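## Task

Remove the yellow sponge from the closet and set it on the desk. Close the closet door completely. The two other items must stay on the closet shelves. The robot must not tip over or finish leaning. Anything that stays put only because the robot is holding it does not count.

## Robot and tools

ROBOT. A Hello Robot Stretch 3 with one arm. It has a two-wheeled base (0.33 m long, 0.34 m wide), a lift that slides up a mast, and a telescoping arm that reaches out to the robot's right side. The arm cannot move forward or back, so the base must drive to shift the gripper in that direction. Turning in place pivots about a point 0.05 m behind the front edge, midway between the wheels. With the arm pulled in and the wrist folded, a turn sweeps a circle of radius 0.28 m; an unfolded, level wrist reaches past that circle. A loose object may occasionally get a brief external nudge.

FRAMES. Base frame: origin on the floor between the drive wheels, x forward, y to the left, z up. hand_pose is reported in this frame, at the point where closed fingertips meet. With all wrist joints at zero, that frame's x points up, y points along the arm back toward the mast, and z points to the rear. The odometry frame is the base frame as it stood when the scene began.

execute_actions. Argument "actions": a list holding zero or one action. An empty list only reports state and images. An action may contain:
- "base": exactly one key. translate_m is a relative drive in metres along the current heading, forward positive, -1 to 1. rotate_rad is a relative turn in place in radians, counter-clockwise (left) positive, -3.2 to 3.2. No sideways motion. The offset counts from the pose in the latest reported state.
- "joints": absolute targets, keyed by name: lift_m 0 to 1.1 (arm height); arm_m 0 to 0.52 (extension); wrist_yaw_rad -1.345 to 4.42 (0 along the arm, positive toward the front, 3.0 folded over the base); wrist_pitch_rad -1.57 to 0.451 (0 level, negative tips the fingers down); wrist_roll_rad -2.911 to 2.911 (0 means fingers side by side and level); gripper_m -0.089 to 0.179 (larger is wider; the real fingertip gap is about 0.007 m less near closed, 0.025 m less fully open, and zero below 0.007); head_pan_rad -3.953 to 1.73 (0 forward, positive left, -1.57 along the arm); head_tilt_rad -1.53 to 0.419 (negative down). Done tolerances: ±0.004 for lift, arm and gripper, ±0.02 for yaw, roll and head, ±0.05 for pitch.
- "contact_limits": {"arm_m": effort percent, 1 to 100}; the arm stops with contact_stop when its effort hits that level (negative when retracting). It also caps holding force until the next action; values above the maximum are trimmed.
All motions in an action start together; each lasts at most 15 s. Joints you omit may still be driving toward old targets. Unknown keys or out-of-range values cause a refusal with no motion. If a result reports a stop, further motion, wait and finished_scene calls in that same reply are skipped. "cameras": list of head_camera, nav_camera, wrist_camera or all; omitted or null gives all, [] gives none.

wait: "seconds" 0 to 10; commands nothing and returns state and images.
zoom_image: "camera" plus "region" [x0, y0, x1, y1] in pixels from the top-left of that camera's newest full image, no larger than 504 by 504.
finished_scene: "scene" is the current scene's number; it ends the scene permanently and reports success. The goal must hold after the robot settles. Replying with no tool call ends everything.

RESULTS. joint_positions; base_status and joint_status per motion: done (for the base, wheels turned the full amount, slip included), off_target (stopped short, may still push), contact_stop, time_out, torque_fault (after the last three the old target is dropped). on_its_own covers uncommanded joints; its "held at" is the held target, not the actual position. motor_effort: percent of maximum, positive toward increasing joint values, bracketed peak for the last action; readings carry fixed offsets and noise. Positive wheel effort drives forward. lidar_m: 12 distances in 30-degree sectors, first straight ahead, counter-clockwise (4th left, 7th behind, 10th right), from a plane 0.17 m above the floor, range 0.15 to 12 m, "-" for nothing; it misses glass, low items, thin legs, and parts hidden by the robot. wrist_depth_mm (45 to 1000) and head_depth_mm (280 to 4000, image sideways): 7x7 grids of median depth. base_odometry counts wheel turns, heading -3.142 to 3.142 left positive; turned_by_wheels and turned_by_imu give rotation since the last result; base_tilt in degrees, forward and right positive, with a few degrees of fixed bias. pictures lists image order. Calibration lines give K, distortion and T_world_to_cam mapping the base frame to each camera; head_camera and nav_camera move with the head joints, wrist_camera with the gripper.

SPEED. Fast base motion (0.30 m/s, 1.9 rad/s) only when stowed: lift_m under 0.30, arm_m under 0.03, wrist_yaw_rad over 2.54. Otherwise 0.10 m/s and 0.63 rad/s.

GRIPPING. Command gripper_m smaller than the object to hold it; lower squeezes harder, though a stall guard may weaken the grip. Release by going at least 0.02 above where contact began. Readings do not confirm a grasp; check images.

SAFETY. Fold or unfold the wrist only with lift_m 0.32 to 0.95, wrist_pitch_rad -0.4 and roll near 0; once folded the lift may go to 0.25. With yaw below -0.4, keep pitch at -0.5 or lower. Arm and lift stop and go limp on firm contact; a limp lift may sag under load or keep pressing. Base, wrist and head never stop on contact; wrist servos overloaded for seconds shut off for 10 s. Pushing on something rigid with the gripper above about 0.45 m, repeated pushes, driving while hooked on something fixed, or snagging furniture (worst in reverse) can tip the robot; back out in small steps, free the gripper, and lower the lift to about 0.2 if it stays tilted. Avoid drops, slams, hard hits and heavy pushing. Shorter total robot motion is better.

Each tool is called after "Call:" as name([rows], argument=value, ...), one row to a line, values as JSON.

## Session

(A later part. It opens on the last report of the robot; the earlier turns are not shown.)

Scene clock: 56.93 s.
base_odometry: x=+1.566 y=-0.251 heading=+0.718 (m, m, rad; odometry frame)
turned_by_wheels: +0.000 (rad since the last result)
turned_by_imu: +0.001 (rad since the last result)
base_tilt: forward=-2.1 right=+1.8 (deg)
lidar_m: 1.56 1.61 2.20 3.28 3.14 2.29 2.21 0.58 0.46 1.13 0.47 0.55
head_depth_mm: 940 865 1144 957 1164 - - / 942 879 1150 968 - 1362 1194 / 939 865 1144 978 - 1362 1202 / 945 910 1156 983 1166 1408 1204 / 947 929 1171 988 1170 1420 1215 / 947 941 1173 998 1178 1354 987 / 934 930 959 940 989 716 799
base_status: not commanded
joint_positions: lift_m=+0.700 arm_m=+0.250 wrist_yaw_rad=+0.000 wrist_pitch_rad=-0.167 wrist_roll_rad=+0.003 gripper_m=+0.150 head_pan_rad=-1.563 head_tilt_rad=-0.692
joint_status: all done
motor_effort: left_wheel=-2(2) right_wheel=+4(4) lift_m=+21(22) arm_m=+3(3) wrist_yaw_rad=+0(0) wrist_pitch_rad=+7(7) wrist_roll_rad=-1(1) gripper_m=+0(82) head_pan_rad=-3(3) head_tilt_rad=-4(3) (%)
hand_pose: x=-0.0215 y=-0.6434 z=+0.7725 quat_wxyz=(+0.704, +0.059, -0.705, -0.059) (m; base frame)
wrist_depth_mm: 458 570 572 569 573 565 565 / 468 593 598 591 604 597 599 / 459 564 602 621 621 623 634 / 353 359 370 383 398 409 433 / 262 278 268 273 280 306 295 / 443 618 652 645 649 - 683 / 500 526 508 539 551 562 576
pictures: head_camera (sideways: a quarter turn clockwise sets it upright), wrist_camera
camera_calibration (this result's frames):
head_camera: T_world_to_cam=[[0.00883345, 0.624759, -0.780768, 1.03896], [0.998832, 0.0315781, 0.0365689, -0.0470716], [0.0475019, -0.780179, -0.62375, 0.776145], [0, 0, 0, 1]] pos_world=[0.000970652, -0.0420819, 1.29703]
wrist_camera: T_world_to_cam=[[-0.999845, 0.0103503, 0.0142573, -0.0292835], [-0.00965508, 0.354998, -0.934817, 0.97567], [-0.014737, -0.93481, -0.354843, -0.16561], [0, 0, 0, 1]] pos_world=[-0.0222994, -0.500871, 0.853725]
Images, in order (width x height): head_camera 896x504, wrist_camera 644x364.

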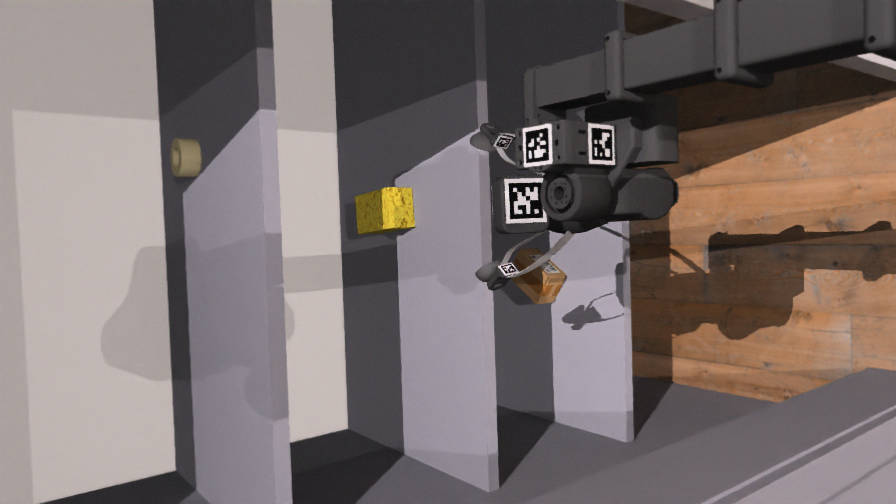

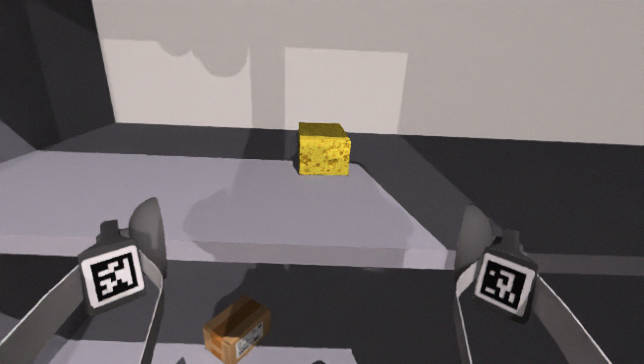

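Call:
execute_actions([
  {"joints":{"arm_m":0.52,"lift_m":0.678}},
], cameras=["wrist_camera"])

Call:
execute_actions([
  {"joints":{"gripper_m":0.01}},
], cameras=["wrist_camera"])

Call:
execute_actions([
  {"joints":{"lift_m":0.71}},
], cameras=["wrist_camera"])

Scene clock: 60.57 s.
base_odometry: x=+1.566 y=-0.251 heading=+0.718 (m, m, rad; odometry frame)
turned_by_wheels: +0.000 (rad since the last result)
turned_by_imu: +0.001 (rad since the last result)
base_tilt: forward=-1.9 right=+1.8 (deg)
lidar_m: 1.55 1.61 2.20 3.27 3.12 2.29 2.21 0.58 0.46 1.13 0.46 0.55
head_depth_mm: 940 860 1142 961 1166 685 - / 941 877 1147 1002 1187 1398 1192 / 944 870 1155 1153 1182 1392 1201 / 945 912 1165 981 1174 1405 1205 / 945 925 1167 991 1166 1412 1216 / 946 941 1171 1002 1172 1355 988 / 936 929 954 943 988 717 799
base_status: not commanded
joint_positions: lift_m=+0.678 arm_m=+0.518 wrist_yaw_rad=+0.000 wrist_pitch_rad=-0.167 wrist_roll_rad=+0.003 gripper_m=+0.150 head_pan_rad=-1.563 head_tilt_rad=-0.692
joint_status: all done
joint sent to its limit — the command would take arm_m past its upper limit, so that joint was sent only as far as its limit.
motor_effort: left_wheel=-2(1) right_wheel=+4(4) lift_m=+21(23) arm_m=+3(4) wrist_yaw_rad=+0(0) wrist_pitch_rad=+7(7) wrist_roll_rad=-1(1) gripper_m=+0(0) head_pan_rad=-3(3) head_tilt_rad=-4(4) (%)
hand_pose: x=-0.0215 y=-0.9114 z=+0.7505 quat_wxyz=(+0.704, +0.059, -0.705, -0.059) (m; base frame)
wrist_depth_mm: 322 325 322 322 323 325 325 / 342 342 343 342 346 343 339 / 362 364 362 366 363 367 363 / 293 303 313 203 334 344 360 / 216 234 222 145 223 259 248 / - 167 174 134 169 - 190 / 140 143 144 142 146 152 154
pictures: wrist_camera
camera_calibration (this result's frames):
wrist_camera: T_world_to_cam=[[-0.999845, 0.0103583, 0.0142578, -0.026191], [-0.00965211, 0.355041, -0.934801, 1.05026], [-0.014745, -0.934793, -0.354886, -0.423914], [0, 0, 0, 1]] pos_world=[-0.0223003, -0.768888, 0.831721]
Images, in order (width x height): wrist_camera 644x364.

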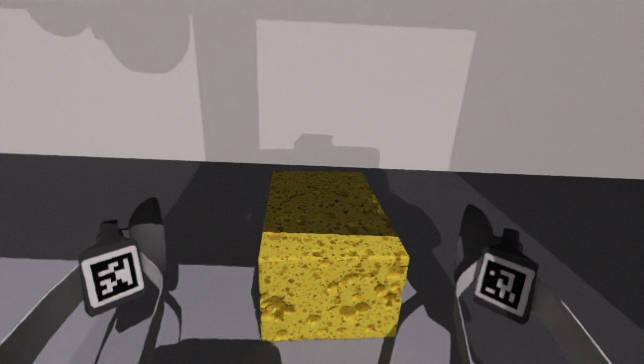

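Scene clock: 62.47 s.
base_odometry: x=+1.566 y=-0.251 heading=+0.718 (m, m, rad; odometry frame)
turned_by_wheels: +0.000 (rad since the last result)
turned_by_imu: +0.000 (rad since the last result)
base_tilt: forward=-2.0 right=+1.7 (deg)
lidar_m: 1.56 1.61 2.20 3.28 3.14 2.29 2.21 0.58 0.46 1.12 0.47 0.55
head_depth_mm: 943 860 1141 957 1169 686 - / 941 880 1145 1006 1181 1397 1187 / 940 864 1162 1150 1182 1404 1204 / 945 906 1161 977 1173 1395 1201 / 942 923 1168 990 1163 1418 1212 / 945 939 1177 1008 1171 1346 990 / 936 924 958 945 979 714 801
base_status: not commanded
joint_positions: lift_m=+0.678 arm_m=+0.518 wrist_yaw_rad=+0.000 wrist_pitch_rad=-0.167 wrist_roll_rad=+0.003 gripper_m=+0.011 head_pan_rad=-1.563 head_tilt_rad=-0.692
joint_status: all done
motor_effort: left_wheel=-2(2) right_wheel=+4(4) lift_m=+22(21) arm_m=+3(3) wrist_yaw_rad=+1(0) wrist_pitch_rad=+7(7) wrist_roll_rad=-1(1) gripper_m=-18(93) head_pan_rad=-3(3) head_tilt_rad=-4(4) (%)
hand_pose: x=-0.0215 y=-0.9114 z=+0.7505 quat_wxyz=(+0.704, +0.059, -0.705, -0.059) (m; base frame)
wrist_depth_mm: 324 321 321 322 322 321 325 / 340 342 342 341 341 341 344 / 361 365 365 361 364 366 366 / 294 303 310 203 333 345 356 / 215 221 151 145 246 243 248 / 170 173 138 134 168 187 189 / 141 143 142 142 150 152 154
pictures: wrist_camera
camera_calibration (this result's frames):
wrist_camera: T_world_to_cam=[[-0.999845, 0.0103581, 0.0142575, -0.0261909], [-0.00965191, 0.355041, -0.934801, 1.05026], [-0.0147448, -0.934793, -0.354886, -0.423914], [0, 0, 0, 1]] pos_world=[-0.0223003, -0.768888, 0.831721]
Images, in order (width x height): wrist_camera 644x364.

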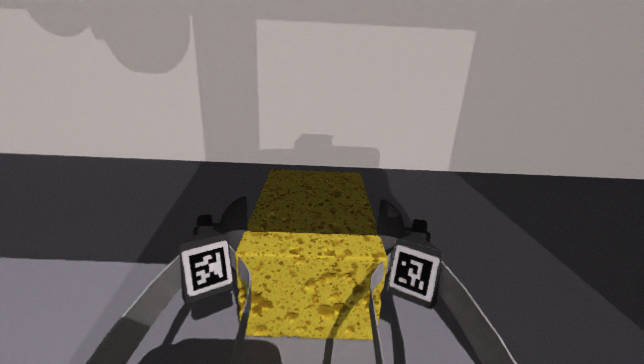

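Scene clock: 63.53 s.
base_odometry: x=+1.566 y=-0.251 heading=+0.718 (m, m, rad; odometry frame)
turned_by_wheels: +0.000 (rad since the last result)
turned_by_imu: +0.000 (rad since the last result)
base_tilt: forward=-2.0 right=+1.8 (deg)
lidar_m: 1.55 1.61 2.20 3.28 3.10 2.29 2.21 0.58 0.46 1.13 0.47 0.55
head_depth_mm: 942 862 1144 960 1167 - - / 942 877 1149 982 1181 1384 1197 / 943 866 1167 906 1178 1401 1198 / 942 903 1168 985 1176 1404 1205 / 942 923 1171 994 1165 1426 1210 / 945 941 1176 1001 1170 1357 988 / 937 925 954 944 986 715 802
base_status: not commanded
joint_positions: lift_m=+0.710 arm_m=+0.518 wrist_yaw_rad=+0.000 wrist_pitch_rad=-0.168 wrist_roll_rad=+0.003 gripper_m=+0.011 head_pan_rad=-1.563 head_tilt_rad=-0.692
joint_status: all done
motor_effort: left_wheel=-1(2) right_wheel=+4(4) lift_m=+30(30) arm_m=+3(3) wrist_yaw_rad=+0(1) wrist_pitch_rad=+7(7) wrist_roll_rad=-1(1) gripper_m=-18(17) head_pan_rad=-3(3) head_tilt_rad=-4(2) (%)
hand_pose: x=-0.0215 y=-0.9113 z=+0.7818 quat_wxyz=(+0.704, +0.060, -0.705, -0.060) (m; base frame)
wrist_depth_mm: 320 325 322 324 322 322 327 / 341 341 344 340 344 343 343 / 365 362 366 363 362 366 366 / 368 380 377 203 383 386 387 / 271 275 151 145 308 305 313 / 213 217 138 135 211 236 239 / 177 180 177 146 187 190 193
pictures: wrist_camera
camera_calibration (this result's frames):
wrist_camera: T_world_to_cam=[[-0.999845, 0.0103406, 0.0142705, -0.0266637], [-0.00965241, 0.35617, -0.934371, 1.08017], [-0.0147446, -0.934364, -0.356015, -0.411464], [0, 0, 0, 1]] pos_world=[-0.0223002, -0.768906, 0.863173]
Images, in order (width x height): wrist_camera 644x364.

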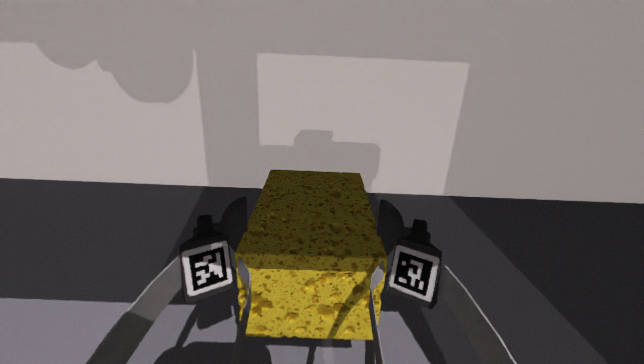

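Call:
execute_actions([
  {"joints":{"arm_m":0.0,"head_pan_rad":0,"head_tilt_rad":-0.4}},
], cameras=[])

Call:
execute_actions([
  {"joints":{"wrist_pitch_rad":-0.4,"wrist_yaw_rad":2.9}},
], cameras=["wrist_camera"])

Call:
execute_actions([
  {"base":{"rotate_rad":2.0},"joints":{"lift_m":0.29}},
])

Scene clock: 68.93 s.
base_odometry: x=+1.566 y=-0.251 heading=+0.718 (m, m, rad; odometry frame)
turned_by_wheels: +0.000 (rad since the last result)
turned_by_imu: +0.001 (rad since the last result)
base_tilt: forward=-2.0 right=+1.8 (deg)
lidar_m: 1.56 1.62 2.20 3.29 3.11 2.29 2.21 0.58 0.46 1.13 0.47 0.55
head_depth_mm: 1320 1398 1504 1619 1763 1752 1410 / 1323 1413 1515 1628 1750 1765 1426 / 1324 1409 1508 1627 1758 1790 1425 / 1312 1410 1500 1627 1767 1787 1442 / 1313 1411 1499 1626 1764 1814 1450 / 1328 1411 1506 1626 1760 1823 1454 / 1325 1404 1516 1631 1772 1826 1461
base_status: not commanded
joint_positions: lift_m=+0.710 arm_m=+0.000 wrist_yaw_rad=+0.000 wrist_pitch_rad=-0.169 wrist_roll_rad=+0.003 gripper_m=+0.011 head_pan_rad=-0.007 head_tilt_rad=-0.409
joint_status: all done
motor_effort: left_wheel=-2(2) right_wheel=+3(4) lift_m=+30(30) arm_m=-3(4) wrist_yaw_rad=+0(0) wrist_pitch_rad=+7(7) wrist_roll_rad=-1(1) gripper_m=-17(17) head_pan_rad=+2(29) head_tilt_rad=+3(21) (%)
hand_pose: x=-0.0215 y=-0.3937 z=+0.7816 quat_wxyz=(+0.704, +0.060, -0.705, -0.060) (m; base frame)
wrist_depth_mm: 460 670 791 792 800 795 791 / 463 693 835 851 829 819 852 / 469 602 644 678 715 772 791 / 475 660 962 204 970 960 500 / 471 713 151 145 940 920 211 / 491 627 138 135 646 719 210 / 496 806 - 146 - - 217
pictures: none
No camera images: the call's "cameras" was empty. Leave "cameras" out to get every camera's image.

Scene clock: 71.40 s.
base_odometry: x=+1.566 y=-0.251 heading=+0.718 (m, m, rad; odometry frame)
turned_by_wheels: +0.000 (rad since the last result)
turned_by_imu: +0.001 (rad since the last result)
base_tilt: forward=-2.0 right=+1.9 (deg)
lidar_m: 1.56 1.61 2.21 3.28 3.10 2.29 2.21 0.58 0.46 1.13 0.47 0.55
head_depth_mm: 1319 1401 1510 1614 1766 1773 1409 / 1315 1398 1511 1620 1755 1769 1425 / 1317 1404 1508 1626 1766 1773 1438 / 1313 1398 1507 1621 1764 1802 1433 / 1319 1399 1506 1623 1765 1787 1447 / 1325 1404 1504 1630 1758 1816 1457 / 1324 1413 1508 1630 1768 1838 1460
base_status: not commanded
joint_positions: lift_m=+0.710 arm_m=+0.000 wrist_yaw_rad=+2.898 wrist_pitch_rad=-0.415 wrist_roll_rad=+0.003 gripper_m=+0.011 head_pan_rad=-0.007 head_tilt_rad=-0.409
joint_status: all done
motor_effort: left_wheel=-2(2) right_wheel=+4(4) lift_m=+30(30) arm_m=-2(3) wrist_yaw_rad=+1(1) wrist_pitch_rad=+6(7) wrist_roll_rad=-1(1) gripper_m=-17(18) head_pan_rad=+2(2) head_tilt_rad=+3(4) (%)
hand_pose: x=+0.0329 y=+0.0730 z=+0.7231 quat_wxyz=(+0.229, +0.705, +0.061, +0.668) (m; base frame)
wrist_depth_mm: - - - - - - - / - - - - - - - / - - - - - - - / - - - 204 - - - / - - 152 145 - - - / 937 939 137 135 958 - - / 818 824 826 146 869 896 897
pictures: wrist_camera
camera_calibration (this result's frames):
wrist_camera: T_world_to_cam=[[0.968809, -0.247262, 0.0164369, -0.0291462], [-0.128742, -0.558886, -0.81919, 0.662718], [0.211741, 0.791522, -0.573287, 0.511868], [0, 0, 0, 1]] pos_world=[0.00517321, -0.0419785, 0.836818]
Images, in order (width x height): wrist_camera 644x364.

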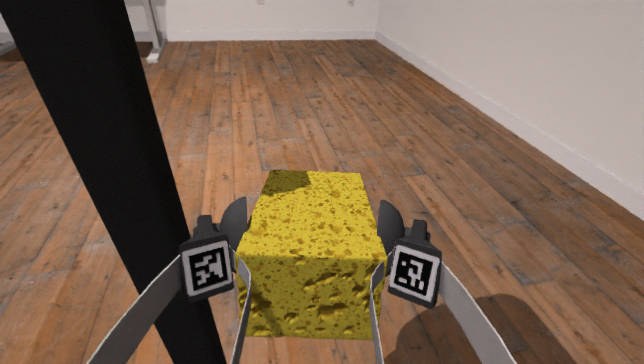

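Scene clock: 76.07 s.
base_odometry: x=+1.566 y=-0.251 heading=+2.718 (m, m, rad; odometry frame)
turned_by_wheels: +2.000 (rad since the last result)
turned_by_imu: +2.033 (rad since the last result)
base_tilt: forward=-1.9 right=+1.8 (deg)
lidar_m: 3.27 2.36 2.20 0.64 0.46 1.13 0.47 0.49 1.56 1.58 2.03 3.62
head_depth_mm: 3102 3261 3511 3434 2322 1759 1414 / 3234 3444 3598 3342 2363 1779 1426 / 3287 3544 3808 3561 2329 1783 1433 / 3456 3780 - 3607 2386 1804 1436 / 3572 3805 3902 3695 2418 1814 1447 / 3263 3338 3509 3404 2436 1819 1462 / 2833 2905 3019 3072 2442 1820 1458
base_status: done
joint_positions: lift_m=+0.290 arm_m=+0.000 wrist_yaw_rad=+2.899 wrist_pitch_rad=-0.417 wrist_roll_rad=+0.003 gripper_m=+0.011 head_pan_rad=-0.007 head_tilt_rad=-0.409
joint_status: all done
motor_effort: left_wheel=-2(7) right_wheel=+4(9) lift_m=+22(27) arm_m=-2(3) wrist_yaw_rad=+1(1) wrist_pitch_rad=+6(6) wrist_roll_rad=-1(1) gripper_m=-17(17) head_pan_rad=+2(2) head_tilt_rad=+3(3) (%)
hand_pose: x=+0.0328 y=+0.0728 z=+0.3032 quat_wxyz=(+0.229, +0.705, +0.061, +0.668) (m; base frame)
wrist_depth_mm: - 596 909 - - - - / - 647 941 - - - - / 415 708 856 905 936 981 - / 439 - 700 204 737 741 759 / 512 - 151 145 603 602 618 / 474 487 134 135 473 510 515 / - - - 144 433 445 444
pictures: head_camera (sideways: a quarter turn clockwise sets it upright), nav_camera (sideways: a quarter turn counterclockwise sets it upright), wrist_camera
camera_calibration (this result's frames):
head_camera: T_world_to_cam=[[-0.381883, 0.0163119, -0.924067, 1.22822], [-0.0261654, 0.999253, 0.0284523, -0.0302643], [0.92384, 0.035044, -0.381171, 0.455173], [0, 0, 0, 1]] pos_world=[0.0477365, -0.00574411, 1.30932]
nav_camera: T_world_to_cam=[[0.426827, 0.0197338, 0.904118, -1.13685], [0.0463178, -0.998927, -0.0000631601, 0.0545963], [0.903146, 0.0419037, -0.427283, 0.507158], [0, 0, 0, 1]] pos_world=[0.0246709, 0.0557202, 1.24455]
wrist_camera: T_world_to_cam=[[0.968879, -0.246989, 0.0164514, -0.0222174], [-0.128899, -0.560144, -0.818305, 0.318428], [0.211328, 0.790718, -0.574548, 0.271751], [0, 0, 0, 1]] pos_world=[0.00514232, -0.0420005, 0.417071]
Images, in order (width x height): head_camera 896x504, nav_camera 672x504, wrist_camera 644x364.

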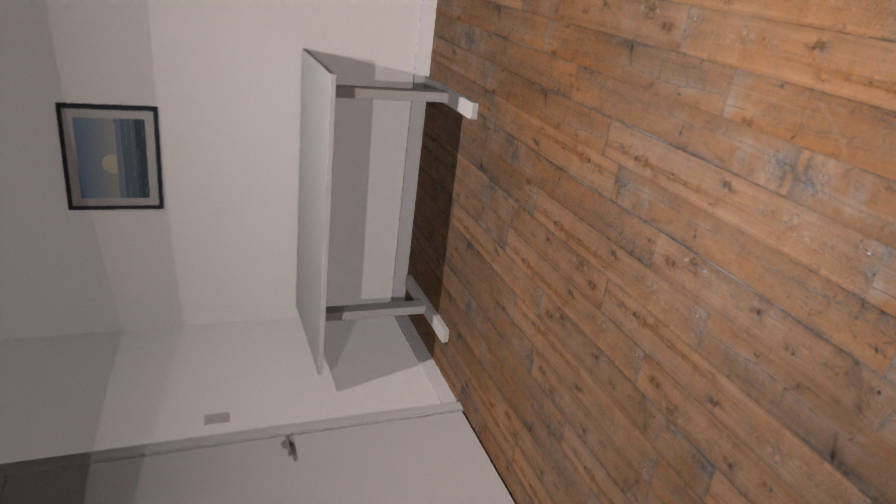

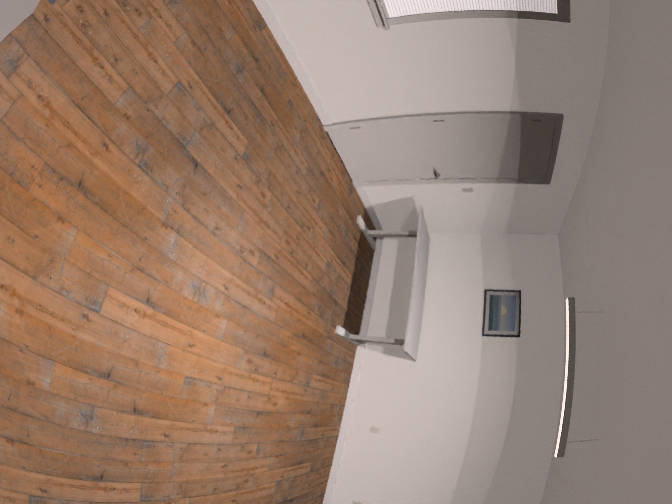

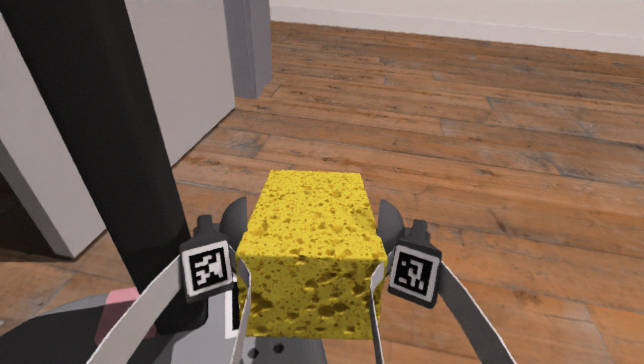

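Call:
execute_actions([
  {"base":{"translate_m":1.0}},
], cameras=[])

Call:
execute_actions([
  {"base":{"translate_m":1.0}},
], cameras=["head_camera"])

Call:
execute_actions([
  {"base":{"translate_m":0.42},"joints":{"lift_m":0.65}},
], cameras=[])

Call:
execute_actions([
  {"base":{"rotate_rad":1.09},"joints":{"lift_m":0.8,"head_pan_rad":-1.57,"head_tilt_rad":-0.8,"wrist_yaw_rad":0,"wrist_pitch_rad":-0.3}},
])

Scene clock: 81.60 s.
base_odometry: x=+0.654 y=+0.160 heading=+2.718 (m, m, rad; odometry frame)
turned_by_wheels: +0.000 (rad since the last result)
turned_by_imu: +0.002 (rad since the last result)
base_tilt: forward=-2.0 right=+1.9 (deg)
lidar_m: 2.70 1.91 1.79 1.81 1.38 1.32 1.47 2.11 1.98 2.01 2.59 2.30
head_depth_mm: 2279 2430 2547 2736 2366 1774 1417 / 2370 2534 2651 2865 2357 1780 1422 / 2474 2650 2751 3040 2393 1791 1428 / 2596 2827 2903 3188 2403 1794 1444 / 2744 2941 3035 3186 2443 1808 1454 / 2596 2677 2734 2931 2467 1820 1452 / 2268 2330 2441 2504 2398 1822 1467
base_status: done
joint_positions: lift_m=+0.290 arm_m=+0.000 wrist_yaw_rad=+2.899 wrist_pitch_rad=-0.417 wrist_roll_rad=+0.003 gripper_m=+0.011 head_pan_rad=-0.007 head_tilt_rad=-0.408
joint_status: not commanded
motor_effort: left_wheel=-2(8) right_wheel=+4(11) lift_m=+22(21) arm_m=-3(3) wrist_yaw_rad=+1(1) wrist_pitch_rad=+6(6) wrist_roll_rad=-1(1) gripper_m=-17(17) head_pan_rad=+2(2) head_tilt_rad=+3(4) (%)
hand_pose: x=+0.0326 y=+0.0728 z=+0.3032 quat_wxyz=(+0.229, +0.705, +0.061, +0.668) (m; base frame)
wrist_depth_mm: - - - - - - - / - - - - - - - / 841 886 896 922 939 965 - / 660 - 685 205 728 739 764 / 554 - 152 145 607 605 610 / 469 491 135 135 475 505 516 / - - - 144 435 442 443
pictures: none
No camera images: the call's "cameras" was empty. Leave "cameras" out to get every camera's image.

Scene clock: 86.70 s.
base_odometry: x=-0.257 y=+0.571 heading=+2.718 (m, m, rad; odometry frame)
turned_by_wheels: +0.000 (rad since the last result)
turned_by_imu: +0.002 (rad since the last result)
base_tilt: forward=-2.0 right=+1.8 (deg)
lidar_m: 1.72 1.43 1.33 1.38 1.78 2.20 2.27 2.56 2.40 2.45 1.94 1.38
head_depth_mm: 1495 1596 1715 1547 1220 1766 1419 / 1551 1679 1786 1583 2049 1775 1419 / 1630 1741 1880 1584 2141 1795 1435 / 1716 1835 1970 1606 2250 1798 1438 / 1793 1923 2099 1633 2324 1813 1446 / 1875 1989 2094 1646 2126 1816 1448 / 1734 1790 1841 1791 1975 1851 1454
base_status: done
joint_positions: lift_m=+0.290 arm_m=+0.000 wrist_yaw_rad=+2.899 wrist_pitch_rad=-0.417 wrist_roll_rad=+0.003 gripper_m=+0.011 head_pan_rad=-0.007 head_tilt_rad=-0.408
joint_status: not commanded
motor_effort: left_wheel=-2(7) right_wheel=+4(10) lift_m=+22(22) arm_m=-2(3) wrist_yaw_rad=+1(0) wrist_pitch_rad=+7(6) wrist_roll_rad=-1(1) gripper_m=-17(17) head_pan_rad=+2(1) head_tilt_rad=+4(3) (%)
hand_pose: x=+0.0326 y=+0.0728 z=+0.3032 quat_wxyz=(+0.229, +0.705, +0.062, +0.668) (m; base frame)
wrist_depth_mm: - - - - - - - / - - - - - - - / 829 882 864 916 922 963 997 / 670 - 691 204 728 737 749 / 554 - 151 145 611 609 616 / 472 490 134 135 472 510 514 / - - - 143 431 439 446
pictures: head_camera (sideways: a quarter turn clockwise sets it upright)
camera_calibration (this result's frames):
head_camera: T_world_to_cam=[[-0.380933, 0.0162878, -0.924459, 1.22873], [-0.0262406, 0.999252, 0.0284182, -0.0302194], [0.92423, 0.0350838, -0.38022, 0.453934], [0, 0, 0, 1]] pos_world=[0.0477291, -0.00574215, 1.30936]
Images, in order (width x height): head_camera 896x504.

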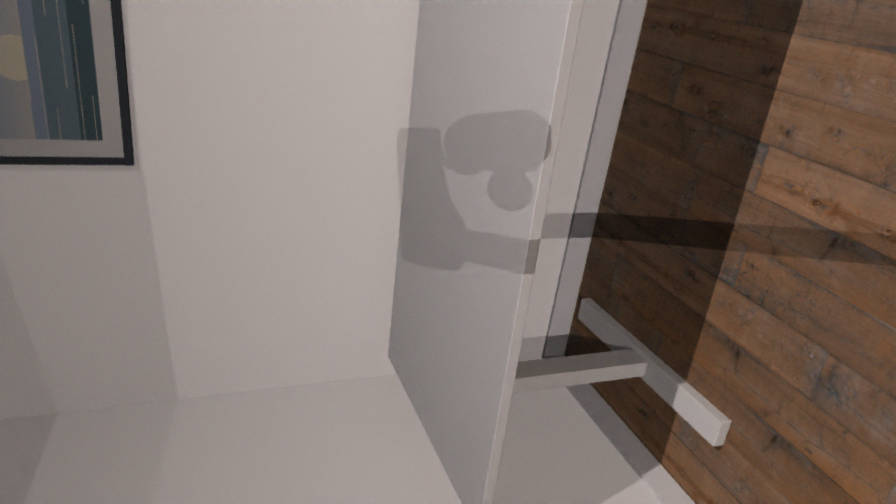

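Scene clock: 92.40 s.
base_odometry: x=-0.640 y=+0.744 heading=+2.718 (m, m, rad; odometry frame)
turned_by_wheels: +0.000 (rad since the last result)
turned_by_imu: +0.002 (rad since the last result)
base_tilt: forward=-2.0 right=+1.8 (deg)
lidar_m: 1.46 1.26 1.16 1.18 1.55 2.57 2.67 2.75 2.58 2.24 1.53 1.04
head_depth_mm: 1163 1248 1330 1404 1046 789 1415 / 1210 1301 1411 1468 1054 827 1430 / 1280 1371 1460 1515 1070 893 1432 / 1334 1436 1548 1591 1064 1620 1442 / 1411 1511 1632 1638 1087 1688 1449 / 1482 1596 1729 1650 1085 1603 1448 / 1473 1545 1600 1595 1105 1699 1423
base_status: done
joint_positions: lift_m=+0.650 arm_m=+0.000 wrist_yaw_rad=+2.899 wrist_pitch_rad=-0.417 wrist_roll_rad=+0.003 gripper_m=+0.011 head_pan_rad=-0.007 head_tilt_rad=-0.408
joint_status: all done
motor_effort: left_wheel=-2(7) right_wheel=+3(11) lift_m=+30(34) arm_m=-2(3) wrist_yaw_rad=+1(1) wrist_pitch_rad=+7(7) wrist_roll_rad=-1(1) gripper_m=-17(18) head_pan_rad=+2(3) head_tilt_rad=+4(3) (%)
hand_pose: x=+0.0326 y=+0.0728 z=+0.6626 quat_wxyz=(+0.229, +0.705, +0.062, +0.668) (m; base frame)
wrist_depth_mm: - - - - - - 964 / - - - - - - - / - - - - - - - / - - - 203 - - - / - - 151 145 - - - / 869 888 138 135 898 937 964 / 766 779 759 146 818 803 837
pictures: none
No camera images: the call's "cameras" was empty. Leave "cameras" out to get every camera's image.

Scene clock: 95.07 s.
base_odometry: x=-0.640 y=+0.744 heading=-2.475 (m, m, rad; odometry frame)
turned_by_wheels: +1.090 (rad since the last result)
turned_by_imu: +1.108 (rad since the last result)
base_tilt: forward=-2.0 right=+1.8 (deg)
lidar_m: 1.16 1.20 1.61 2.58 2.68 2.70 2.58 2.12 1.04 1.04 1.31 1.21
head_depth_mm: 1258 1356 1012 1689 1524 1364 - / 1244 1340 1021 890 1487 1377 - / 1236 1334 1029 902 563 - - / 1232 1344 1037 905 1529 1330 1160 / 1230 1350 1055 894 1570 1343 1167 / 1226 1338 1066 898 1593 1344 1171 / 1222 1340 1073 902 1578 1351 1185
base_status: done
joint_positions: lift_m=+0.800 arm_m=+0.000 wrist_yaw_rad=+0.001 wrist_pitch_rad=-0.325 wrist_roll_rad=+0.002 gripper_m=+0.011 head_pan_rad=-1.563 head_tilt_rad=-0.790
joint_status: all done
motor_effort: left_wheel=-2(6) right_wheel=+4(8) lift_m=+30(30) arm_m=-3(3) wrist_yaw_rad=-1(0) wrist_pitch_rad=+10(11) wrist_roll_rad=-1(1) gripper_m=-17(17) head_pan_rad=-4(30) head_tilt_rad=-4(23) (%)
hand_pose: x=-0.0212 y=-0.3803 z=+0.8337 quat_wxyz=(+0.697, +0.115, -0.698, -0.115) (m; base frame)
wrist_depth_mm: - - - - - - - / 787 821 885 899 990 - - / 528 547 563 577 608 620 - / 442 451 456 204 491 506 - / - - 151 145 - - - / - - 138 134 - - - / 952 981 - 146 989 - -
pictures: head_camera (sideways: a quarter turn clockwise sets it upright), nav_camera (sideways: a quarter turn counterclockwise sets it upright), wrist_camera
camera_calibration (this result's frames):
head_camera: T_world_to_cam=[[0.0081657, 0.698646, -0.715421, 0.953796], [0.998857, 0.0279997, 0.038744, -0.0498986], [0.0470999, -0.71492, -0.697618, 0.872231], [0, 0, 0, 1]] pos_world=[0.00097117, -0.041393, 1.29278]
nav_camera: T_world_to_cam=[[0.0284588, -0.732411, 0.680267, -0.842592], [-0.998161, -0.0572657, -0.0198974, 0.0867846], [0.0535291, -0.67845, -0.732694, 0.90966], [0, 0, 0, 1]] pos_world=[0.0619109, 0.00500523, 1.24142]
wrist_camera: T_world_to_cam=[[-0.999847, 0.00656168, 0.0162124, -0.0356586], [-0.0107952, 0.497789, -0.867231, 0.937436], [-0.0137609, -0.867273, -0.497642, 0.24684], [0, 0, 0, 1]] pos_world=[-0.0221365, -0.252334, 0.93639]
Images, in order (width x height): head_camera 896x504, nav_camera 672x504, wrist_camera 644x364.

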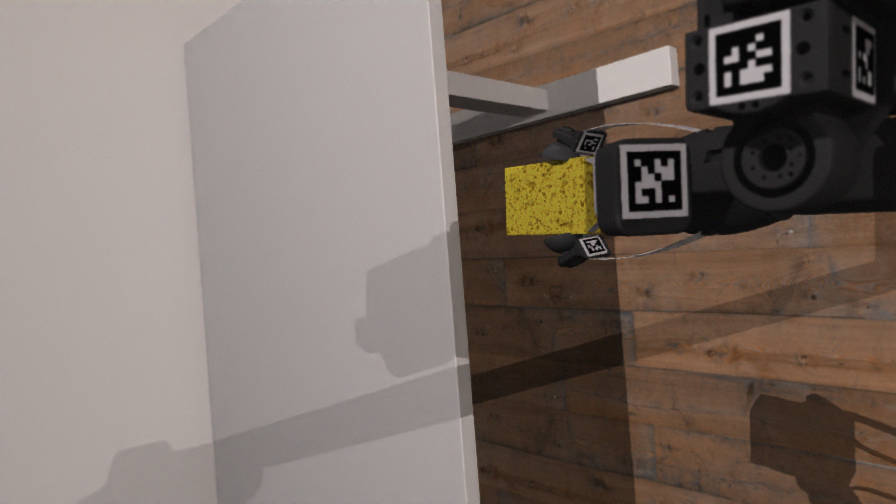

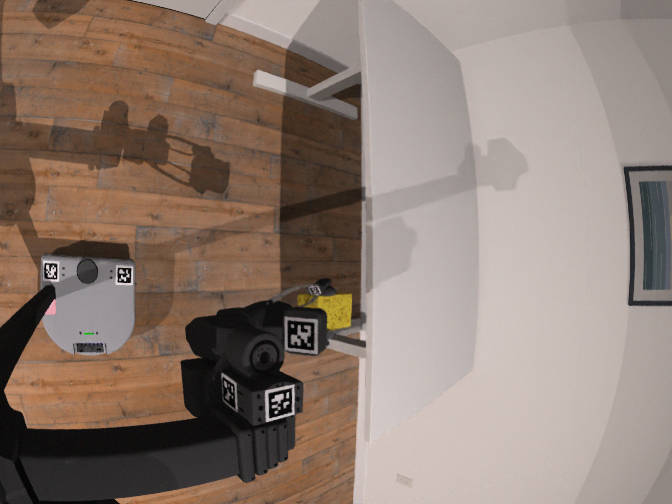

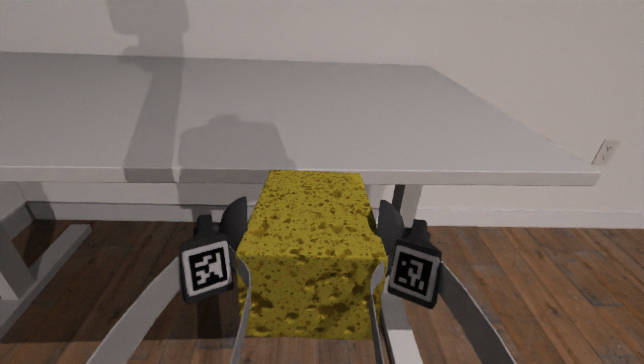

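Call:
execute_actions([
  {"joints":{"wrist_pitch_rad":-0.15,"lift_m":0.69,"arm_m":0.42}},
], cameras=["wrist_camera"])

Scene clock: 99.53 s.
base_odometry: x=-0.640 y=+0.744 heading=-2.475 (m, m, rad; odometry frame)
turned_by_wheels: +0.000 (rad since the last result)
turned_by_imu: +0.001 (rad since the last result)
base_tilt: forward=-2.0 right=+1.8 (deg)
lidar_m: 1.17 1.19 1.62 2.58 2.69 2.71 2.58 2.12 1.04 1.04 1.31 1.21
head_depth_mm: 1248 1359 1012 1685 1559 - - / 1245 1335 1055 1665 1524 1324 1150 / 1236 1333 1078 1756 1546 1316 1151 / 1234 1345 1081 1320 1546 1328 1160 / 1231 1351 1051 890 1560 1336 1162 / 1228 1337 1057 894 1579 1346 1170 / 1219 1330 1072 901 1589 1356 1176
base_status: not commanded
joint_positions: lift_m=+0.690 arm_m=+0.420 wrist_yaw_rad=+0.000 wrist_pitch_rad=-0.177 wrist_roll_rad=+0.002 gripper_m=+0.011 head_pan_rad=-1.563 head_tilt_rad=-0.790
joint_status: all done
motor_effort: left_wheel=-2(2) right_wheel=+4(4) lift_m=+22(28) arm_m=+3(2) wrist_yaw_rad=+0(1) wrist_pitch_rad=+10(11) wrist_roll_rad=-1(1) gripper_m=-17(17) head_pan_rad=-3(3) head_tilt_rad=-3(4) (%)
hand_pose: x=-0.0214 y=-0.8127 z=+0.7601 quat_wxyz=(+0.704, +0.063, -0.705, -0.063) (m; base frame)
wrist_depth_mm: 673 675 681 690 697 694 712 / 708 718 724 735 737 759 760 / 451 473 494 521 555 594 813 / 295 302 311 203 332 343 356 / 216 220 151 145 246 244 250 / 172 174 138 134 170 189 192 / 142 145 143 143 151 153 155
pictures: wrist_camera
camera_calibration (this result's frames):
wrist_camera: T_world_to_cam=[[-0.99984, 0.00999397, 0.0148651, -0.028074], [-0.0102066, 0.364112, -0.931299, 1.02889], [-0.0147199, -0.931302, -0.363952, -0.318547], [0, 0, 0, 1]] pos_world=[-0.022257, -0.671015, 0.84269]
Images, in order (width x height): wrist_camera 644x364.

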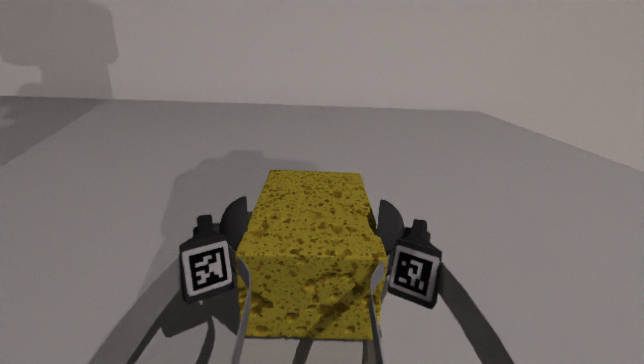

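Call:
execute_actions([
  {"joints":{"gripper_m":0.12}},
], cameras=[])

Call:
execute_actions([
  {"joints":{"arm_m":0.0,"lift_m":0.70}},
], cameras=["wrist_camera"])

Call:
execute_actions([
  {"joints":{"wrist_pitch_rad":-0.4,"wrist_yaw_rad":3.0,"gripper_m":0.0,"lift_m":0.55,"head_tilt_rad":-0.5}},
], cameras=[])

Call:
execute_actions([
  {"base":{"rotate_rad":1.984},"joints":{"lift_m":0.29}},
], cameras=[])

Call:
execute_actions([
  {"base":{"translate_m":1.0}},
], cameras=[])

Call:
execute_actions([
  {"base":{"translate_m":0.8}},
], cameras=[])

Call:
execute_actions([
  {"base":{"translate_m":0.35},"joints":{"lift_m":0.68}},
], cameras=[])

Call:
execute_actions([
  {"base":{"rotate_rad":1.178},"joints":{"lift_m":0.903,"wrist_yaw_rad":0}},
], cameras=[])

Call:
execute_actions([
  {"joints":{"wrist_pitch_rad":0,"arm_m":0.06}},
])

Scene clock: 102.23 s.
base_odometry: x=-0.640 y=+0.744 heading=-2.475 (m, m, rad; odometry frame)
turned_by_wheels: +0.000 (rad since the last result)
turned_by_imu: +0.001 (rad since the last result)
base_tilt: forward=-2.0 right=+1.9 (deg)
lidar_m: 1.17 1.20 1.62 2.59 2.68 2.70 2.58 2.12 1.04 1.04 1.31 1.21
head_depth_mm: 1247 1359 1012 1690 1561 - - / 1244 1340 1056 1662 1518 1315 1151 / 1233 1324 1076 1758 1546 1323 1161 / 1235 1346 1062 910 1558 1332 1160 / 1237 1347 1052 885 1567 1334 1161 / 1233 1340 1063 894 1584 1346 1173 / 1225 1340 1074 900 1591 1351 1176
base_status: not commanded
joint_positions: lift_m=+0.690 arm_m=+0.420 wrist_yaw_rad=+0.000 wrist_pitch_rad=-0.176 wrist_roll_rad=+0.002 gripper_m=+0.120 head_pan_rad=-1.563 head_tilt_rad=-0.790
joint_status: all done
motor_effort: left_wheel=-2(2) right_wheel=+4(4) lift_m=+22(21) arm_m=+3(3) wrist_yaw_rad=+0(0) wrist_pitch_rad=+10(10) wrist_roll_rad=-1(1) gripper_m=+0(80) head_pan_rad=-3(3) head_tilt_rad=-3(3) (%)
hand_pose: x=-0.0214 y=-0.8128 z=+0.7602 quat_wxyz=(+0.704, +0.063, -0.705, -0.063) (m; base frame)
wrist_depth_mm: 669 677 690 690 697 716 714 / 705 726 706 755 747 761 754 / 453 473 499 529 550 592 806 / 292 301 311 206 335 345 358 / 215 232 208 149 237 251 250 / 173 162 163 137 177 198 192 / - 144 144 144 148 152 156
pictures: none
No camera images: the call's "cameras" was empty. Leave "cameras" out to get every camera's image.

Scene clock: 106.50 s.
base_odometry: x=-0.640 y=+0.744 heading=-2.475 (m, m, rad; odometry frame)
turned_by_wheels: +0.000 (rad since the last result)
turned_by_imu: +0.001 (rad since the last result)
base_tilt: forward=-2.1 right=+1.8 (deg)
lidar_m: 1.17 1.20 1.62 2.58 2.68 2.71 2.58 2.12 1.04 1.04 1.31 1.21
head_depth_mm: 1244 1357 1011 1689 1532 1313 - / 1248 1334 1022 895 1535 1310 - / 1242 1336 1027 895 1549 1382 - / 1243 1342 1045 906 1579 1335 1156 / 1231 1345 1055 886 1565 1343 1166 / 1226 1341 1067 893 1580 1348 1169 / 1225 1338 1077 900 1597 1360 1190
base_status: not commanded
joint_positions: lift_m=+0.700 arm_m=+0.000 wrist_yaw_rad=+0.000 wrist_pitch_rad=-0.175 wrist_roll_rad=+0.002 gripper_m=+0.120 head_pan_rad=-1.563 head_tilt_rad=-0.790
joint_status: all done
motor_effort: left_wheel=-2(2) right_wheel=+4(4) lift_m=+30(29) arm_m=-3(2) wrist_yaw_rad=+0(0) wrist_pitch_rad=+10(10) wrist_roll_rad=-1(1) gripper_m=+0(1) head_pan_rad=-3(3) head_tilt_rad=-4(5) (%)
hand_pose: x=-0.0215 y=-0.3933 z=+0.7701 quat_wxyz=(+0.704, +0.062, -0.705, -0.062) (m; base frame)
wrist_depth_mm: - - - - - - - / - - - - - - - / 500 513 548 539 609 640 - / - - - - 814 - - / - - - - - - - / - - - - - - - / 989 - - - - - -
pictures: wrist_camera
camera_calibration (this result's frames):
wrist_camera: T_world_to_cam=[[-0.999838, 0.0101617, 0.0148469, -0.0323695], [-0.0101552, 0.362447, -0.931949, 0.885358], [-0.0148514, -0.931949, -0.362285, 0.074157], [0, 0, 0, 1]] pos_world=[-0.022272, -0.251455, 0.852455]
Images, in order (width x height): wrist_camera 644x364.

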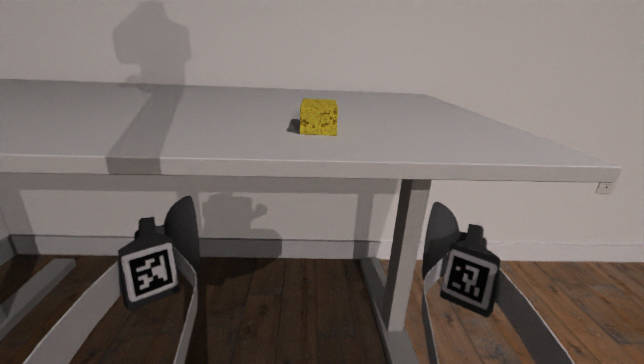

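Scene clock: 109.00 s.
base_odometry: x=-0.640 y=+0.744 heading=-2.475 (m, m, rad; odometry frame)
turned_by_wheels: +0.000 (rad since the last result)
turned_by_imu: +0.001 (rad since the last result)
base_tilt: forward=-2.0 right=+1.7 (deg)
lidar_m: 1.16 1.20 1.62 2.58 2.69 2.71 2.58 2.12 1.04 1.04 1.31 1.21
head_depth_mm: 1211 1306 1426 1234 899 1551 1310 / 1208 1306 1440 1251 907 1469 1328 / 1209 1304 1427 1262 913 1564 1327 / 1204 1300 1421 1269 919 1573 1340 / 1201 1302 1412 1285 926 1574 1341 / 1201 1294 1408 1296 935 1550 1350 / 1196 1292 1407 1318 944 1560 1360
base_status: not commanded
joint_positions: lift_m=+0.550 arm_m=+0.000 wrist_yaw_rad=+2.999 wrist_pitch_rad=-0.414 wrist_roll_rad=+0.002 gripper_m=+0.000 head_pan_rad=-1.563 head_tilt_rad=-0.508
joint_status: all done
motor_effort: left_wheel=-1(2) right_wheel=+3(3) lift_m=+21(24) arm_m=-2(3) wrist_yaw_rad=+1(0) wrist_pitch_rad=+5(10) wrist_roll_rad=-1(1) gripper_m=-2(81) head_pan_rad=-3(2) head_tilt_rad=+2(18) (%)
hand_pose: x=+0.0108 y=+0.0774 z=+0.5637 quat_wxyz=(+0.195, +0.701, +0.096, +0.679) (m; base frame)
wrist_depth_mm: - - - - - - - / - - - - - - - / - - - - - - - / - - - - - - - / 904 905 973 - 975 990 996 / 753 774 - 769 824 822 853 / 677 690 693 693 715 714 720
pictures: none
No camera images: the call's "cameras" was empty. Leave "cameras" out to get every camera's image.

Scene clock: 112.80 s.
base_odometry: x=-0.640 y=+0.744 heading=-0.492 (m, m, rad; odometry frame)
turned_by_wheels: +1.984 (rad since the last result)
turned_by_imu: +2.015 (rad since the last result)
base_tilt: forward=-2.0 right=+1.8 (deg)
lidar_m: 2.63 2.82 2.58 2.41 1.57 1.04 1.44 1.29 1.17 1.18 1.49 2.58
head_depth_mm: 942 1013 1098 1198 1318 1465 1315 / 980 1056 1149 1252 1394 1514 1323 / 1015 1094 1203 1313 1458 1574 1326 / 1057 1154 1272 1398 1584 1618 1333 / 1120 1219 1345 1494 1683 1633 1340 / 1171 1279 1416 1581 1787 1646 1350 / 1224 1345 1489 1683 1891 1659 1361
base_status: done
joint_positions: lift_m=+0.290 arm_m=+0.000 wrist_yaw_rad=+2.999 wrist_pitch_rad=-0.415 wrist_roll_rad=+0.002 gripper_m=+0.000 head_pan_rad=-1.563 head_tilt_rad=-0.507
joint_status: all done
motor_effort: left_wheel=-2(9) right_wheel=+4(10) lift_m=+21(26) arm_m=-2(2) wrist_yaw_rad=+0(1) wrist_pitch_rad=+6(6) wrist_roll_rad=-1(1) gripper_m=-2(2) head_pan_rad=-3(3) head_tilt_rad=+3(3) (%)
hand_pose: x=+0.0107 y=+0.0773 z=+0.3035 quat_wxyz=(+0.195, +0.701, +0.096, +0.679) (m; base frame)
wrist_depth_mm: - - - - - - - / - - - - - - - / 840 853 884 901 942 968 - / 663 677 693 714 736 752 779 / 564 565 601 - 602 604 617 / 475 497 - - 505 506 517 / - - - - 435 440 444
pictures: none
No camera images: the call's "cameras" was empty. Leave "cameras" out to get every camera's image.

Scene clock: 117.90 s.
base_odometry: x=+0.241 y=+0.271 heading=-0.492 (m, m, rad; odometry frame)
turned_by_wheels: +0.000 (rad since the last result)
turned_by_imu: +0.002 (rad since the last result)
base_tilt: forward=-1.9 right=+1.8 (deg)
lidar_m: 1.69 2.41 2.21 2.23 2.57 1.92 2.28 1.68 1.56 1.57 1.95 1.67
head_depth_mm: 1271 1371 1485 1617 1780 1596 1324 / 1317 1421 1548 1706 1842 1608 1328 / 1364 1469 1614 1794 1925 1615 1323 / 1417 1547 1669 1898 1996 1635 1339 / 1474 1618 1769 1988 2097 1630 1335 / 1547 1694 1858 2090 2122 1632 1348 / 1623 1784 1968 2252 2117 1653 1362
base_status: done
joint_positions: lift_m=+0.290 arm_m=+0.000 wrist_yaw_rad=+2.999 wrist_pitch_rad=-0.415 wrist_roll_rad=+0.002 gripper_m=+0.000 head_pan_rad=-1.563 head_tilt_rad=-0.507
joint_status: not commanded
motor_effort: left_wheel=-2(7) right_wheel=+4(11) lift_m=+22(22) arm_m=-2(2) wrist_yaw_rad=+0(1) wrist_pitch_rad=+6(6) wrist_roll_rad=-1(1) gripper_m=-1(1) head_pan_rad=-3(3) head_tilt_rad=+3(3) (%)
hand_pose: x=+0.0106 y=+0.0773 z=+0.3035 quat_wxyz=(+0.195, +0.701, +0.096, +0.679) (m; base frame)
wrist_depth_mm: - - - - - - - / - - - - - - - / 843 856 896 916 947 982 - / 672 685 699 724 736 762 774 / 557 561 602 - 591 607 621 / 475 501 - - 507 514 514 / - - - - 436 439 447
pictures: none
No camera images: the call's "cameras" was empty. Leave "cameras" out to get every camera's image.

Scene clock: 122.33 s.
base_odometry: x=+0.947 y=-0.106 heading=-0.492 (m, m, rad; odometry frame)
turned_by_wheels: +0.000 (rad since the last result)
turned_by_imu: +0.002 (rad since the last result)
base_tilt: forward=-2.0 right=+1.8 (deg)
lidar_m: 0.94 1.15 1.91 1.93 2.39 2.70 2.69 2.03 1.86 1.87 1.02 0.93
head_depth_mm: 1523 1636 1770 1935 2028 1593 1315 / 1576 1705 1831 2023 2047 1623 1323 / 1644 1779 1953 2142 2049 1616 1335 / 1708 1867 2036 2264 2089 1621 1338 / 1803 1944 2138 2406 2094 1639 1345 / 1873 2047 2258 2497 2112 1647 1346 / 1950 2133 2312 2463 2132 1566 1357
base_status: done
joint_positions: lift_m=+0.290 arm_m=+0.000 wrist_yaw_rad=+3.000 wrist_pitch_rad=-0.415 wrist_roll_rad=+0.002 gripper_m=+0.000 head_pan_rad=-1.563 head_tilt_rad=-0.507
joint_status: not commanded
motor_effort: left_wheel=-2(6) right_wheel=+3(10) lift_m=+21(21) arm_m=-2(2) wrist_yaw_rad=+0(1) wrist_pitch_rad=+6(6) wrist_roll_rad=-1(1) gripper_m=-1(2) head_pan_rad=-3(3) head_tilt_rad=+3(2) (%)
hand_pose: x=+0.0106 y=+0.0773 z=+0.3035 quat_wxyz=(+0.195, +0.701, +0.096, +0.679) (m; base frame)
wrist_depth_mm: - - - - - - - / - - - - - - - / 846 862 900 920 941 974 - / 666 669 708 713 716 733 771 / 555 557 589 - 595 607 609 / 466 492 - - 505 508 520 / - - - - 433 440 444
pictures: none
No camera images: the call's "cameras" was empty. Leave "cameras" out to get every camera's image.

Scene clock: 127.33 s.
base_odometry: x=+1.255 y=-0.272 heading=-0.492 (m, m, rad; odometry frame)
turned_by_wheels: +0.000 (rad since the last result)
turned_by_imu: +0.001 (rad since the last result)
base_tilt: forward=-2.0 right=+1.9 (deg)
lidar_m: 0.82 0.76 1.77 1.80 2.23 3.43 3.04 2.17 1.99 0.98 0.66 0.61
head_depth_mm: 1641 1763 1901 2099 2028 1591 1319 / 1709 1833 1987 2189 2042 1607 1322 / 1774 1908 2090 2311 2048 1619 1329 / 1825 1996 2173 2446 2080 1622 1337 / 1912 2097 2302 2495 1934 1396 1313 / 1891 916 960 993 1071 1157 1250 / 746 789 848 922 930 960 1008
base_status: done
joint_positions: lift_m=+0.680 arm_m=+0.000 wrist_yaw_rad=+3.000 wrist_pitch_rad=-0.415 wrist_roll_rad=+0.002 gripper_m=+0.000 head_pan_rad=-1.563 head_tilt_rad=-0.507
joint_status: all done
motor_effort: left_wheel=-2(7) right_wheel=+3(10) lift_m=+30(30) arm_m=-2(2) wrist_yaw_rad=+1(1) wrist_pitch_rad=+6(6) wrist_roll_rad=-1(1) gripper_m=-2(2) head_pan_rad=-3(3) head_tilt_rad=+2(3) (%)
hand_pose: x=+0.0105 y=+0.0773 z=+0.6931 quat_wxyz=(+0.195, +0.701, +0.096, +0.679) (m; base frame)
wrist_depth_mm: - - - - - - - / - - - - - - - / - - - - - - - / - - - - - - - / - - - - - - - / 922 934 - 921 967 993 817 / 788 821 826 816 854 859 752
pictures: none
No camera images: the call's "cameras" was empty. Leave "cameras" out to get every camera's image.

Scene clock: 130.20 s.
base_odometry: x=+1.255 y=-0.272 heading=+0.686 (m, m, rad; odometry frame)
turned_by_wheels: +1.178 (rad since the last result)
turned_by_imu: +1.197 (rad since the last result)
base_tilt: forward=-2.1 right=+1.9 (deg)
lidar_m: 1.78 1.85 2.52 3.04 2.80 2.07 1.99 0.91 0.63 0.61 0.76 0.83
head_depth_mm: 482 522 568 627 695 783 - / 483 523 571 628 696 771 868 / 483 523 572 633 698 759 - / 495 543 932 1168 1320 1514 1341 / 1100 1206 1127 1306 1381 1542 1350 / 1104 1204 1150 1329 1313 1554 1347 / 1104 1196 1165 1335 1354 1475 1360
base_status: done
joint_positions: lift_m=+0.903 arm_m=+0.000 wrist_yaw_rad=+0.001 wrist_pitch_rad=-0.416 wrist_roll_rad=+0.002 gripper_m=+0.000 head_pan_rad=-1.563 head_tilt_rad=-0.507
joint_status: all done
motor_effort: left_wheel=-2(7) right_wheel=+3(8) lift_m=+30(30) arm_m=-2(2) wrist_yaw_rad=+0(2) wrist_pitch_rad=+6(6) wrist_roll_rad=-1(1) gripper_m=-2(1) head_pan_rad=-3(3) head_tilt_rad=+3(2) (%)
hand_pose: x=-0.0213 y=-0.3699 z=+0.9159 quat_wxyz=(+0.691, +0.146, -0.692, -0.146) (m; base frame)
wrist_depth_mm: 736 989 993 328 325 324 322 / 733 894 949 358 355 354 352 / 730 963 - 392 394 394 393 / 746 979 - 440 445 443 438 / 645 - - - 495 500 502 / 641 - - 620 580 576 580 / 698 - - 724 682 699 692
pictures: none
No camera images: the call's "cameras" was empty. Leave "cameras" out to get every camera's image.

Scene clock: 131.80 s.
base_odometry: x=+1.255 y=-0.272 heading=+0.686 (m, m, rad; odometry frame)
turned_by_wheels: +0.000 (rad since the last result)
turned_by_imu: +0.000 (rad since the last result)
base_tilt: forward=-1.9 right=+1.8 (deg)
lidar_m: 1.78 1.84 2.52 3.03 2.81 2.07 1.99 0.90 0.63 0.61 0.76 0.83
head_depth_mm: 481 521 570 626 696 - - / 483 522 572 627 686 - - / 483 523 572 635 - - - / 494 543 930 1164 1365 1534 1306 / 1097 1202 1128 1308 1380 1536 1344 / 1098 1208 1149 1328 1314 1558 1350 / 1097 1203 1172 1336 1343 1478 1357
base_status: not commanded
joint_positions: lift_m=+0.903 arm_m=+0.060 wrist_yaw_rad=+0.001 wrist_pitch_rad=-0.027 wrist_roll_rad=+0.002 gripper_m=+0.000 head_pan_rad=-1.563 head_tilt_rad=-0.507
joint_status: all done
motor_effort: left_wheel=-2(2) right_wheel=+4(4) lift_m=+30(30) arm_m=+3(2) wrist_yaw_rad=-1(0) wrist_pitch_rad=+11(11) wrist_roll_rad=+0(1) gripper_m=-2(2) head_pan_rad=-3(3) head_tilt_rad=+2(2) (%)
hand_pose: x=-0.0213 y=-0.4602 z=+1.0104 quat_wxyz=(+0.707, +0.010, -0.707, -0.010) (m; base frame)
wrist_depth_mm: 730 949 948 274 275 277 277 / 742 967 984 285 285 286 286 / 678 943 996 298 297 298 299 / 744 - - 314 311 312 309 / 745 853 901 - 323 324 325 / 711 987 - 341 337 340 342 / 753 886 910 352 354 354 359
pictures: head_camera (sideways: a quarter turn clockwise sets it upright), nav_camera (sideways: a quarter turn counterclockwise sets it upright), wrist_camera
camera_calibration (this result's frames):
head_camera: T_world_to_cam=[[0.0100819, 0.470824, -0.882169, 1.17117], [0.998788, 0.0377527, 0.0315637, -0.0405634], [0.0481652, -0.881419, -0.469873, 0.575942], [0, 0, 0, 1]] pos_world=[0.000966256, -0.0422368, 1.30507]
nav_camera: T_world_to_cam=[[0.0265975, -0.513069, 0.857935, -1.07417], [-0.998149, -0.0605841, -0.00528659, 0.0677675], [0.0546896, -0.856207, -0.513731, 0.624819], [0, 0, 0, 1]] pos_world=[0.0620412, -0.0120433, 1.24291]
wrist_camera: T_world_to_cam=[[-0.999842, 0.0114161, 0.013597, -0.0332102], [-0.0107387, 0.220999, -0.975215, 1.11221], [-0.0141381, -0.975207, -0.220841, -0.0639333], [0, 0, 0, 1]] pos_world=[-0.0221651, -0.307765, 1.07097]
Images, in order (width x height): head_camera 896x504, nav_camera 672x504, wrist_camera 644x364.

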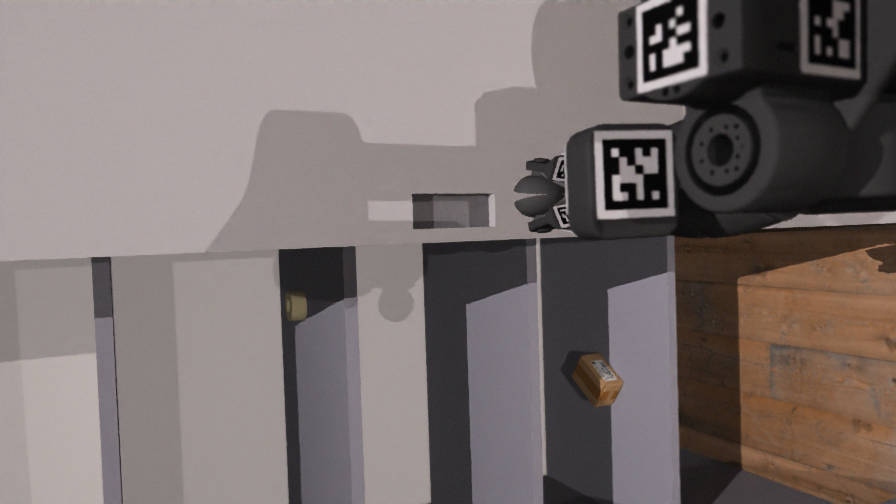

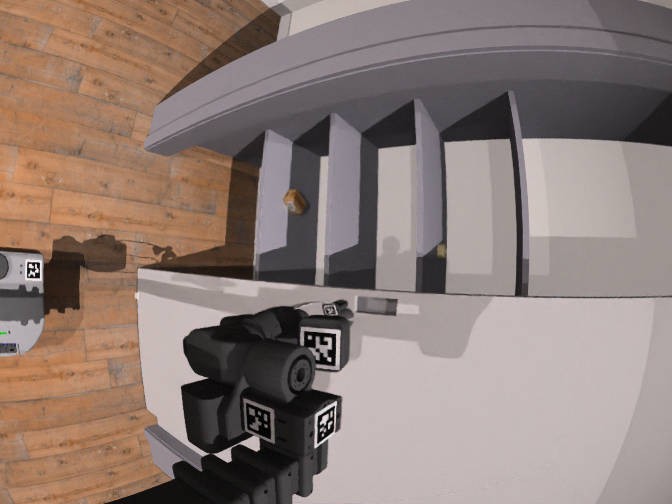

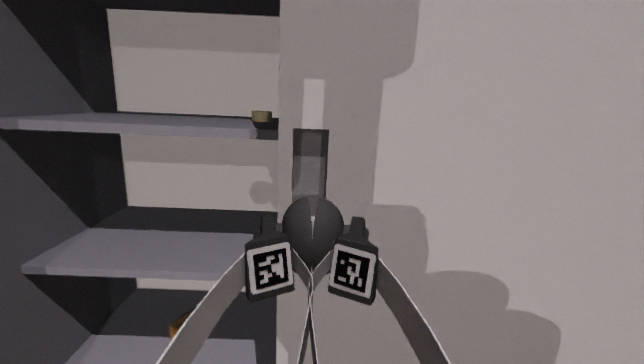

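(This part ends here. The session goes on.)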